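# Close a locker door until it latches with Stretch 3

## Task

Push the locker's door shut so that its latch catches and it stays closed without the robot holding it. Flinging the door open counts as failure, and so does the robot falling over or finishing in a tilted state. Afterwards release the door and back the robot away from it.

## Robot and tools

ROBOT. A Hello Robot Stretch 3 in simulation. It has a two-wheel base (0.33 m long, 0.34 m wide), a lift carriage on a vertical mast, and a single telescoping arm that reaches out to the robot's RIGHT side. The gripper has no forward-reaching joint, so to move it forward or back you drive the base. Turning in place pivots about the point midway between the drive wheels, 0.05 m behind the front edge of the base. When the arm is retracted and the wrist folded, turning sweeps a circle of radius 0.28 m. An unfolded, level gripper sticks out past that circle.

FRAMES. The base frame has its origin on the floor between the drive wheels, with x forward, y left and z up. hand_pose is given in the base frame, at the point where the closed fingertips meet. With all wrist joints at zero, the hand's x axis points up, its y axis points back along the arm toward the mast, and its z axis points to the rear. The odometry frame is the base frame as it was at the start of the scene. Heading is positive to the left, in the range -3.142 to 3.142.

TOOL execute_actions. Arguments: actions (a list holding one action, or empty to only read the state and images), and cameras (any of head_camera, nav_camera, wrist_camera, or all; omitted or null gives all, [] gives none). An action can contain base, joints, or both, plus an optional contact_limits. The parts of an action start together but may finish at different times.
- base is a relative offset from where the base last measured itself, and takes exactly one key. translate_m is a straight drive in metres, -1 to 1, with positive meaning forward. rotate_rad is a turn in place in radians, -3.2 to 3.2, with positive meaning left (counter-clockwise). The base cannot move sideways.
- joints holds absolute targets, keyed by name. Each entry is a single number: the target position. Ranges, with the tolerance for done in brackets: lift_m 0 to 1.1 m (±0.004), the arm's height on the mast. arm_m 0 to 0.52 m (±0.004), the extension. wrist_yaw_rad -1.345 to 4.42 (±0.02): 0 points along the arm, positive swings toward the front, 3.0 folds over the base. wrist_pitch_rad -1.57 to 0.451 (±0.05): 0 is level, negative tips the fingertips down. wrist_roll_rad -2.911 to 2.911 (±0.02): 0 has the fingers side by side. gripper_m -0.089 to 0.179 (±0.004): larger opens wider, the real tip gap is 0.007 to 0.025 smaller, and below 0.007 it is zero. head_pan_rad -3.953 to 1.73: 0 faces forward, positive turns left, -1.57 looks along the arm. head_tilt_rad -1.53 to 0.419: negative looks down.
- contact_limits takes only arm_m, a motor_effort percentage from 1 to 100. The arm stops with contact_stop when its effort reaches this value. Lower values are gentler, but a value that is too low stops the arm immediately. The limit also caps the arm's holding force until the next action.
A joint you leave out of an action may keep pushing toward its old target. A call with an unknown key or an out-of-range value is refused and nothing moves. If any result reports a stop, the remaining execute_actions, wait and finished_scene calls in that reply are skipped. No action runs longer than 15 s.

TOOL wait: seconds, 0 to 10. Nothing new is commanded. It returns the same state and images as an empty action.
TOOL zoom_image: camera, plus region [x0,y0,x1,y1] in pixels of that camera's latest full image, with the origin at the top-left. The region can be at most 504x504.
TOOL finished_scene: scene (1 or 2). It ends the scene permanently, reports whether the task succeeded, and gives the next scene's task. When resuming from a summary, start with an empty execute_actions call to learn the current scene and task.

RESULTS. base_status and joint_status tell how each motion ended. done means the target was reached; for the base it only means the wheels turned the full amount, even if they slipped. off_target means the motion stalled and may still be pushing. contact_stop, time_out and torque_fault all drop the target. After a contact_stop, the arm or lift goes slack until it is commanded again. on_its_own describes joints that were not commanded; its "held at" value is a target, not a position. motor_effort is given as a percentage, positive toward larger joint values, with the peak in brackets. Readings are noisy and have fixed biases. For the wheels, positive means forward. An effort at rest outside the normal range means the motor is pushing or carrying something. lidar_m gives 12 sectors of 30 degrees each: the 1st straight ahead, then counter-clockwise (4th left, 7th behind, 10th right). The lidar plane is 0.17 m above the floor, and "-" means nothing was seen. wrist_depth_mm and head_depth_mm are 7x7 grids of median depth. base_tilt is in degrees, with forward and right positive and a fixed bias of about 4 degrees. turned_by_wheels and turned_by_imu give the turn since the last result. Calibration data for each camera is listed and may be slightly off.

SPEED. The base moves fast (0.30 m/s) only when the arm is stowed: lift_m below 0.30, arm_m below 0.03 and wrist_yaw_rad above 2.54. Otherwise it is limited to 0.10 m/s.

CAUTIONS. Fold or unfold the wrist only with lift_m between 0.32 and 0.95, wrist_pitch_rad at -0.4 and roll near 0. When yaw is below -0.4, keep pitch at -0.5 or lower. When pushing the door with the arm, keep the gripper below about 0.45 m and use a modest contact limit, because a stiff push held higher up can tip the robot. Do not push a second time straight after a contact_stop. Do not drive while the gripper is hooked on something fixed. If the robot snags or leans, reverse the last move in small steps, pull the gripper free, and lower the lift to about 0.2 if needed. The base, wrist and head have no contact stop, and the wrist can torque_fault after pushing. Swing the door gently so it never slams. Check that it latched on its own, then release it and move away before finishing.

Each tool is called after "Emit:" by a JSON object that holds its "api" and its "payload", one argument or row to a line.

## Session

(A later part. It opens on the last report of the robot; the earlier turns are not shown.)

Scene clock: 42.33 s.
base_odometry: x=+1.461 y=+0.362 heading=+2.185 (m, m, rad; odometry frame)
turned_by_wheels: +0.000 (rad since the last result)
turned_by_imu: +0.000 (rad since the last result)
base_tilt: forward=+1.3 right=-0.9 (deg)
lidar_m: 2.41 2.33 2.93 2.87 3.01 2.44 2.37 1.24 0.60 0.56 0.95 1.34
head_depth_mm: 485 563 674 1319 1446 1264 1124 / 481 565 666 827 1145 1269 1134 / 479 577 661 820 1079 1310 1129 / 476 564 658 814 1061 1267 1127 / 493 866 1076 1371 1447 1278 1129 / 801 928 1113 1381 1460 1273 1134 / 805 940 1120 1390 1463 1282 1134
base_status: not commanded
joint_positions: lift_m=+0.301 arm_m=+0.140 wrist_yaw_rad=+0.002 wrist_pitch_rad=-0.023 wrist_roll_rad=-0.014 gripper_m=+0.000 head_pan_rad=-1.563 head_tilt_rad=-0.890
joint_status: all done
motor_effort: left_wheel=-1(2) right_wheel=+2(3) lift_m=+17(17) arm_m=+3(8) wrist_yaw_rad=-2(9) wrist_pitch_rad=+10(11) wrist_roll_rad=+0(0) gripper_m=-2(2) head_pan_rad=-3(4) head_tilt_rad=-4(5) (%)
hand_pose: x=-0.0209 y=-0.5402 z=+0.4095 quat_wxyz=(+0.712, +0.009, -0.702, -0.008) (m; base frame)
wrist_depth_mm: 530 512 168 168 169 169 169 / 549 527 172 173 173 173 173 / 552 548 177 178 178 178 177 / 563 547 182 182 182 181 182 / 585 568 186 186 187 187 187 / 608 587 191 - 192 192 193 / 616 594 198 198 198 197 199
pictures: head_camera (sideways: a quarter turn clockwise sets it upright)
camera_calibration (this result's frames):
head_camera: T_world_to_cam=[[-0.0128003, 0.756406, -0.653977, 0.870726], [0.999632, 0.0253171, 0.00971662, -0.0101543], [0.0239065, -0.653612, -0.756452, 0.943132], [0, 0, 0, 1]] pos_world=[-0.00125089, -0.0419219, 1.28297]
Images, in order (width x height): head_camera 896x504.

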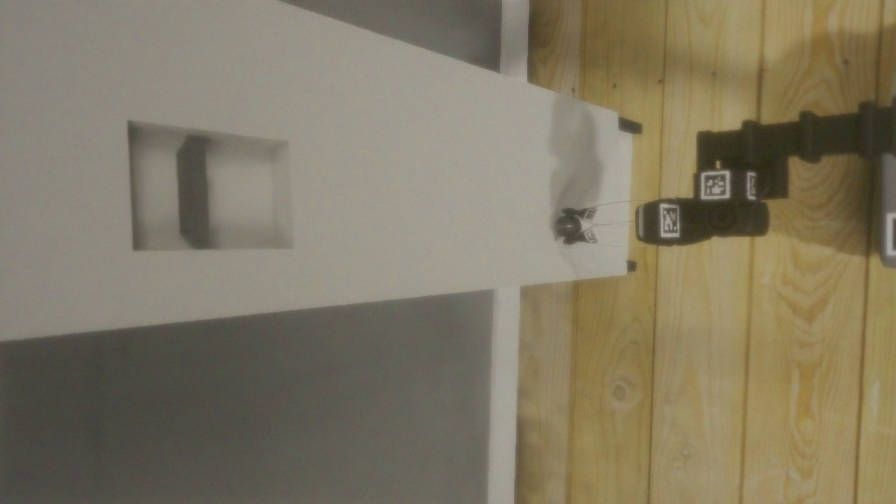

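Emit:
{"api": "execute_actions", "payload": {
  "actions": [
    {"joints": {"arm_m": 0.18}, "contact_limits": {"arm_m": 25}}
  ],
  "cameras": ["head_camera", "wrist_camera"]
}}

Scene clock: 44.00 s.
base_odometry: x=+1.461 y=+0.362 heading=+2.185 (m, m, rad; odometry frame)
turned_by_wheels: +0.000 (rad since the last result)
turned_by_imu: -0.017 (rad since the last result)
base_tilt: forward=+1.2 right=-1.1 (deg)
lidar_m: 2.41 2.33 2.93 2.87 3.00 2.44 2.37 1.26 0.61 0.59 0.95 1.32
head_depth_mm: 497 575 723 1338 1445 1262 1121 / 499 577 687 848 1361 1266 1134 / 500 599 688 852 1113 1259 1135 / 501 588 691 856 1117 1256 1127 / 513 611 1049 1323 1456 1275 1131 / 799 926 1110 1373 1461 1282 1133 / 802 935 1108 1378 1466 1281 1140
base_status: not commanded
joint_positions: lift_m=+0.301 arm_m=+0.177 wrist_yaw_rad=+0.025 wrist_pitch_rad=-0.030 wrist_roll_rad=-0.014 gripper_m=+0.000 head_pan_rad=-1.563 head_tilt_rad=-0.891
joint_status: all done
on_its_own: arm_m is at rest, and its effort (+23) is outside its rest range (-14 to +14); wrist_yaw_rad is at rest, and its effort (-31) is outside its rest range (-12 to +12)
motor_effort: left_wheel=+0(5) right_wheel=+1(8) lift_m=+17(17) arm_m=+23(24) wrist_yaw_rad=-31(36) wrist_pitch_rad=+14(14) wrist_roll_rad=+0(1) gripper_m=-8(9) head_pan_rad=-3(4) head_tilt_rad=-3(4) (%)
contact_limits: arm_m 25 (drawing in: default 16, maximum 26; extending or still: default 22, maximum 36)
hand_pose: x=-0.0150 y=-0.5774 z=+0.4077 quat_wxyz=(+0.712, +0.020, -0.702, -0.002) (m; base frame)
wrist_depth_mm: 493 482 162 157 152 147 144 / 511 494 167 161 156 151 147 / 538 519 171 165 160 155 150 / 539 531 176 168 164 159 155 / 566 543 180 174 168 164 159 / 575 553 187 179 173 168 162 / 586 575 192 184 177 172 167
pictures: head_camera (sideways: a quarter turn clockwise sets it upright), wrist_camera
camera_calibration (this result's frames):
head_camera: T_world_to_cam=[[-0.0127133, 0.756702, -0.653637, 0.870282], [0.999635, 0.0251949, 0.00972457, -0.0101647], [0.0238269, -0.653275, -0.756746, 0.943515], [0, 0, 0, 1]] pos_world=[-0.0012559, -0.0419125, 1.28295]
wrist_camera: T_world_to_cam=[[-0.996924, -0.0693495, 0.036503, -0.0709443], [-0.0479887, 0.171947, -0.983937, 0.542444], [0.0619589, -0.982662, -0.174747, -0.33628], [0, 0, 0, 1]] pos_world=[-0.0238593, -0.428641, 0.477556]
Images, in order (width x height): head_camera 896x504, wrist_camera 644x364.

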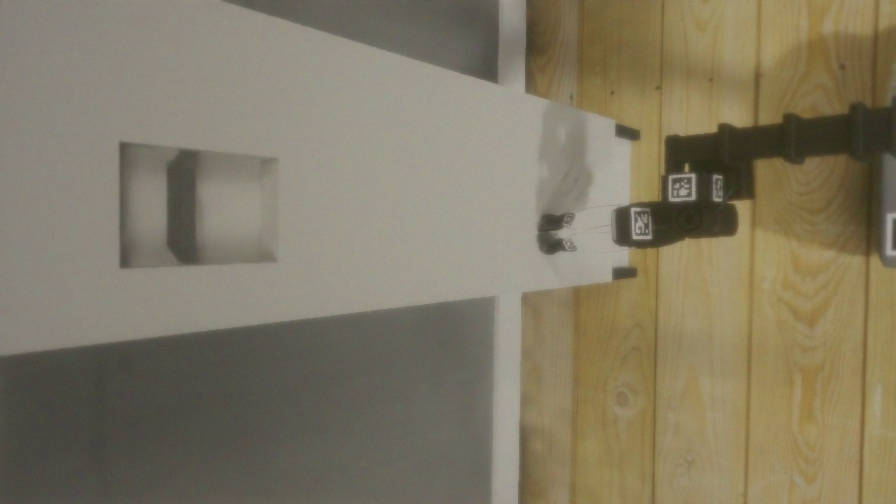

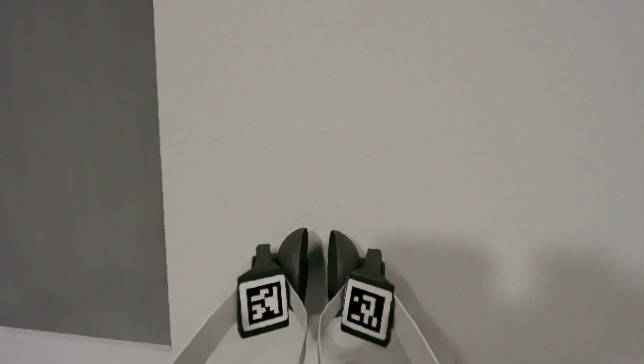

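The door looks flush. I'll retract the arm and check that it stays shut.

Emit:
{"api": "execute_actions", "payload": {
  "actions": [
    {"joints": {"arm_m": 0.02, "head_tilt_rad": -0.75}}
  ]
}}

Scene clock: 46.50 s.
base_odometry: x=+1.461 y=+0.362 heading=+2.185 (m, m, rad; odometry frame)
turned_by_wheels: +0.000 (rad since the last result)
turned_by_imu: -0.001 (rad since the last result)
base_tilt: forward=+1.3 right=-1.0 (deg)
lidar_m: 2.41 2.34 2.94 2.87 2.99 2.44 2.37 1.26 0.61 0.59 0.95 1.32
head_depth_mm: 474 535 614 1072 1411 1344 1159 / 476 537 620 729 887 1264 1164 / 477 540 647 735 893 1143 1163 / 477 541 647 735 899 1151 1174 / 481 555 933 1151 1440 1352 1173 / 764 869 1007 1186 1451 1362 1179 / 769 873 1002 1191 1463 1360 1181
base_status: not commanded
joint_positions: lift_m=+0.301 arm_m=+0.020 wrist_yaw_rad=+0.001 wrist_pitch_rad=-0.023 wrist_roll_rad=-0.014 gripper_m=+0.000 head_pan_rad=-1.563 head_tilt_rad=-0.754
joint_status: all done
motor_effort: left_wheel=-1(4) right_wheel=+1(10) lift_m=+17(17) arm_m=-3(18) wrist_yaw_rad=-2(31) wrist_pitch_rad=+10(14) wrist_roll_rad=+0(0) gripper_m=-2(8) head_pan_rad=-4(4) head_tilt_rad=+3(16) (%)
hand_pose: x=-0.0211 y=-0.4210 z=+0.4095 quat_wxyz=(+0.712, +0.009, -0.702, -0.008) (m; base frame)
wrist_depth_mm: 635 625 618 301 297 290 554 / 664 638 615 308 303 295 583 / 673 661 632 317 306 304 579 / 685 661 662 324 318 312 600 / 705 690 664 330 326 319 619 / 720 716 690 - 334 326 634 / 726 704 680 350 342 335 632
pictures: head_camera (sideways: a quarter turn clockwise sets it upright), nav_camera (sideways: a quarter turn counterclockwise sets it upright), wrist_camera
camera_calibration (this result's frames):
head_camera: T_world_to_cam=[[-0.011911, 0.660849, -0.750425, 0.996408], [0.99963, 0.0262311, 0.00723345, -0.006923], [0.0244646, -0.750061, -0.660916, 0.818878], [0, 0, 0, 1]] pos_world=[-0.00124489, -0.0440854, 1.28899]
nav_camera: T_world_to_cam=[[0.00588283, -0.69735, 0.716707, -0.894881], [-0.999983, -0.00419879, 0.00412261, 0.0496672], [0.000134404, -0.716719, -0.697362, 0.866154], [0, 0, 0, 1]] pos_world=[0.0548143, -0.00304792, 1.24519]
wrist_camera: T_world_to_cam=[[-0.998305, -0.045065, 0.0368292, -0.056232], [-0.0438316, 0.165849, -0.985177, 0.515118], [0.0382889, -0.985121, -0.167543, -0.186336], [0, 0, 0, 1]] pos_world=[-0.0264236, -0.271529, 0.478334]
Images, in order (width x height): head_camera 896x504, nav_camera 672x504, wrist_camera 644x364.

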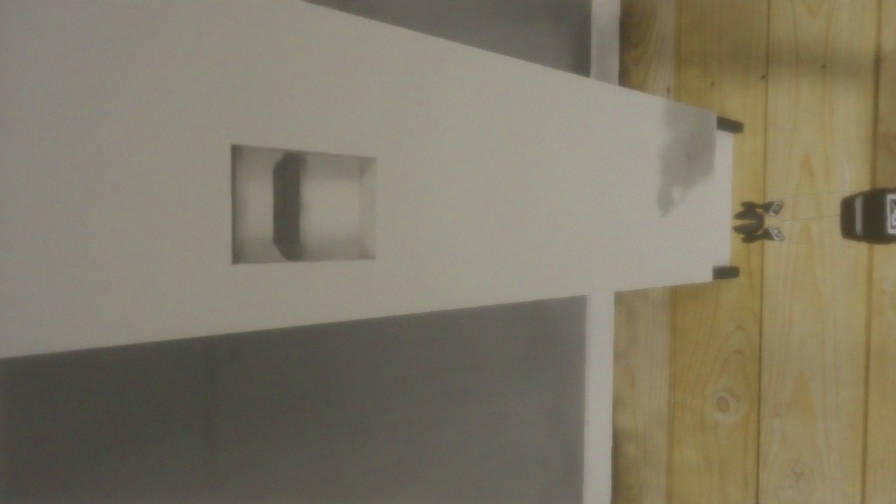

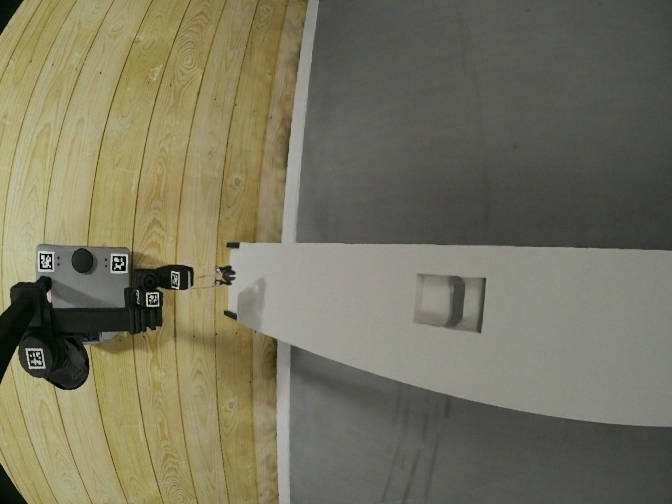

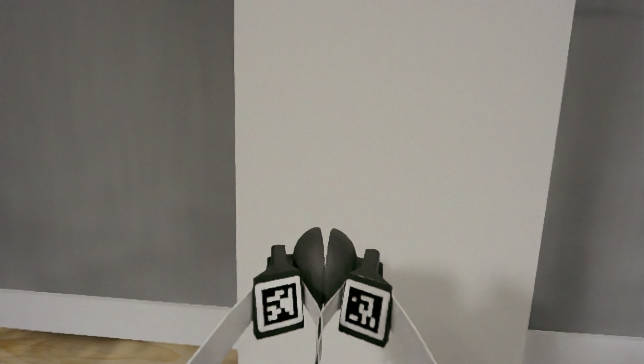

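Emit:
{"api": "zoom_image", "payload": {
  "camera": "head_camera",
  "region": [640, 80, 800, 320]
}}

Emit:
{"api": "execute_actions", "payload": {
  "actions": [
    {"base": {"translate_m": 0.25}, "joints": {"wrist_yaw_rad": 1.5, "head_pan_rad": -1.95, "head_tilt_rad": -0.5}}
  ],
  "cameras": ["head_camera", "nav_camera"]
}}

Region (640, 80, 800, 320) of head_camera's 896x504 image, scaled by 2.100, with more detail than that image has.

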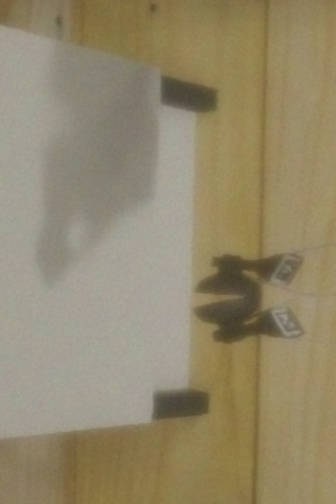

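Scene clock: 50.30 s.
base_odometry: x=+1.317 y=+0.566 heading=+2.185 (m, m, rad; odometry frame)
turned_by_wheels: +0.000 (rad since the last result)
turned_by_imu: +0.000 (rad since the last result)
base_tilt: forward=+1.3 right=-1.0 (deg)
lidar_m: 2.16 2.12 2.93 2.85 2.99 2.70 2.62 1.27 0.62 0.64 0.96 1.33
head_depth_mm: 562 616 699 1190 1378 1525 1309 / 542 592 651 730 819 941 1207 / 524 570 627 726 778 886 1026 / 505 550 601 676 739 836 971 / 506 558 644 770 951 1190 1294 / 732 801 878 962 1064 1193 1288 / 724 783 847 927 1020 1133 1242
base_status: done
joint_positions: lift_m=+0.301 arm_m=+0.020 wrist_yaw_rad=+1.498 wrist_pitch_rad=-0.023 wrist_roll_rad=-0.014 gripper_m=+0.000 head_pan_rad=-1.943 head_tilt_rad=-0.508
joint_status: all done
motor_effort: left_wheel=-1(2) right_wheel=+1(6) lift_m=+17(17) arm_m=-3(3) wrist_yaw_rad=+2(5) wrist_pitch_rad=+10(11) wrist_roll_rad=+1(1) gripper_m=-2(2) head_pan_rad=-4(31) head_tilt_rad=+4(24) (%)
hand_pose: x=+0.2336 y=-0.1841 z=+0.4095 quat_wxyz=(+0.527, +0.484, -0.508, +0.479) (m; base frame)
wrist_depth_mm: - - - - - - 892 / - - - - - - 903 / - - - - - - 894 / - - - - - - 873 / - - - - - - 859 / 917 958 989 - - - 867 / 710 732 712 712 742 768 763
pictures: head_camera (sideways: a quarter turn clockwise sets it upright), nav_camera (sideways: a quarter turn counterclockwise sets it upright)
camera_calibration (this result's frames):
head_camera: T_world_to_cam=[[0.159861, 0.428985, -0.889054, 1.1761], [0.938679, -0.344783, 0.00241993, -0.000286098], [-0.305492, -0.834923, -0.457797, 0.556632], [0, 0, 0, 1]] pos_world=[-0.0176979, -0.0398852, 1.30044]
nav_camera: T_world_to_cam=[[-0.181571, -0.467297, 0.865254, -1.08739], [-0.930081, 0.36734, 0.00321409, 0.0504224], [-0.319344, -0.804173, -0.501323, 0.613074], [0, 0, 0, 1]] pos_world=[0.0452409, -0.0336364, 1.24805]
Images, in order (width x height): head_camera 896x504, nav_camera 672x504.

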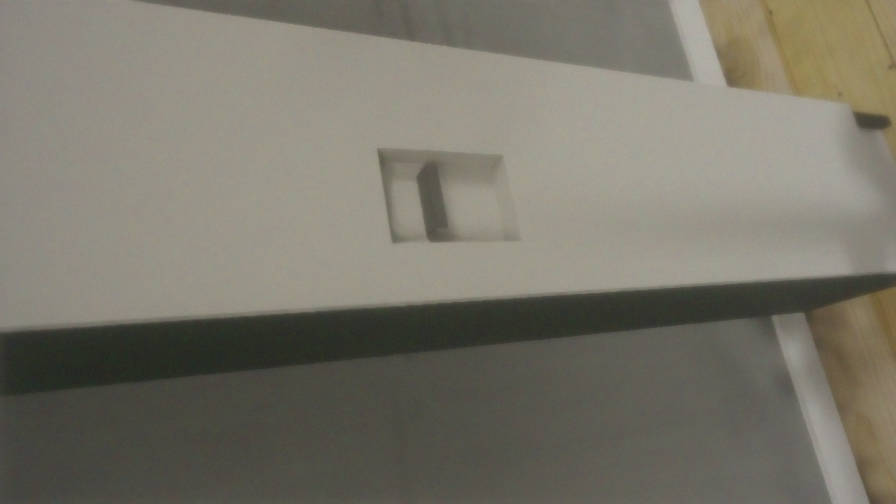

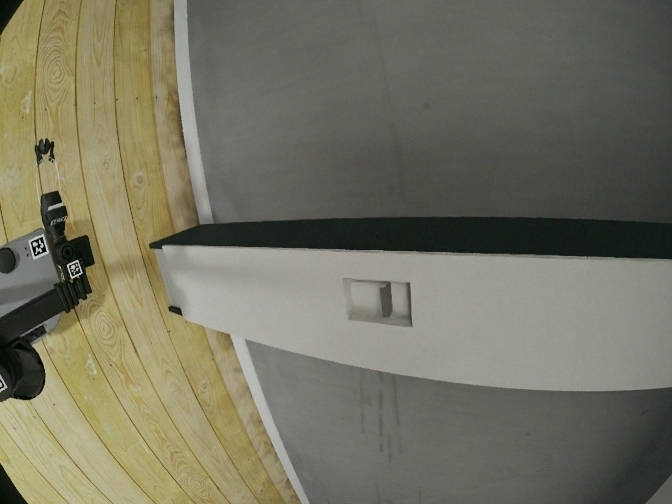

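The door is flush with the frame, the handle is back down, and the door stayed shut after I let go.

Emit:
{"api": "finished_scene", "payload": {
  "scene": 1
}}

The scene is finished: the task was done.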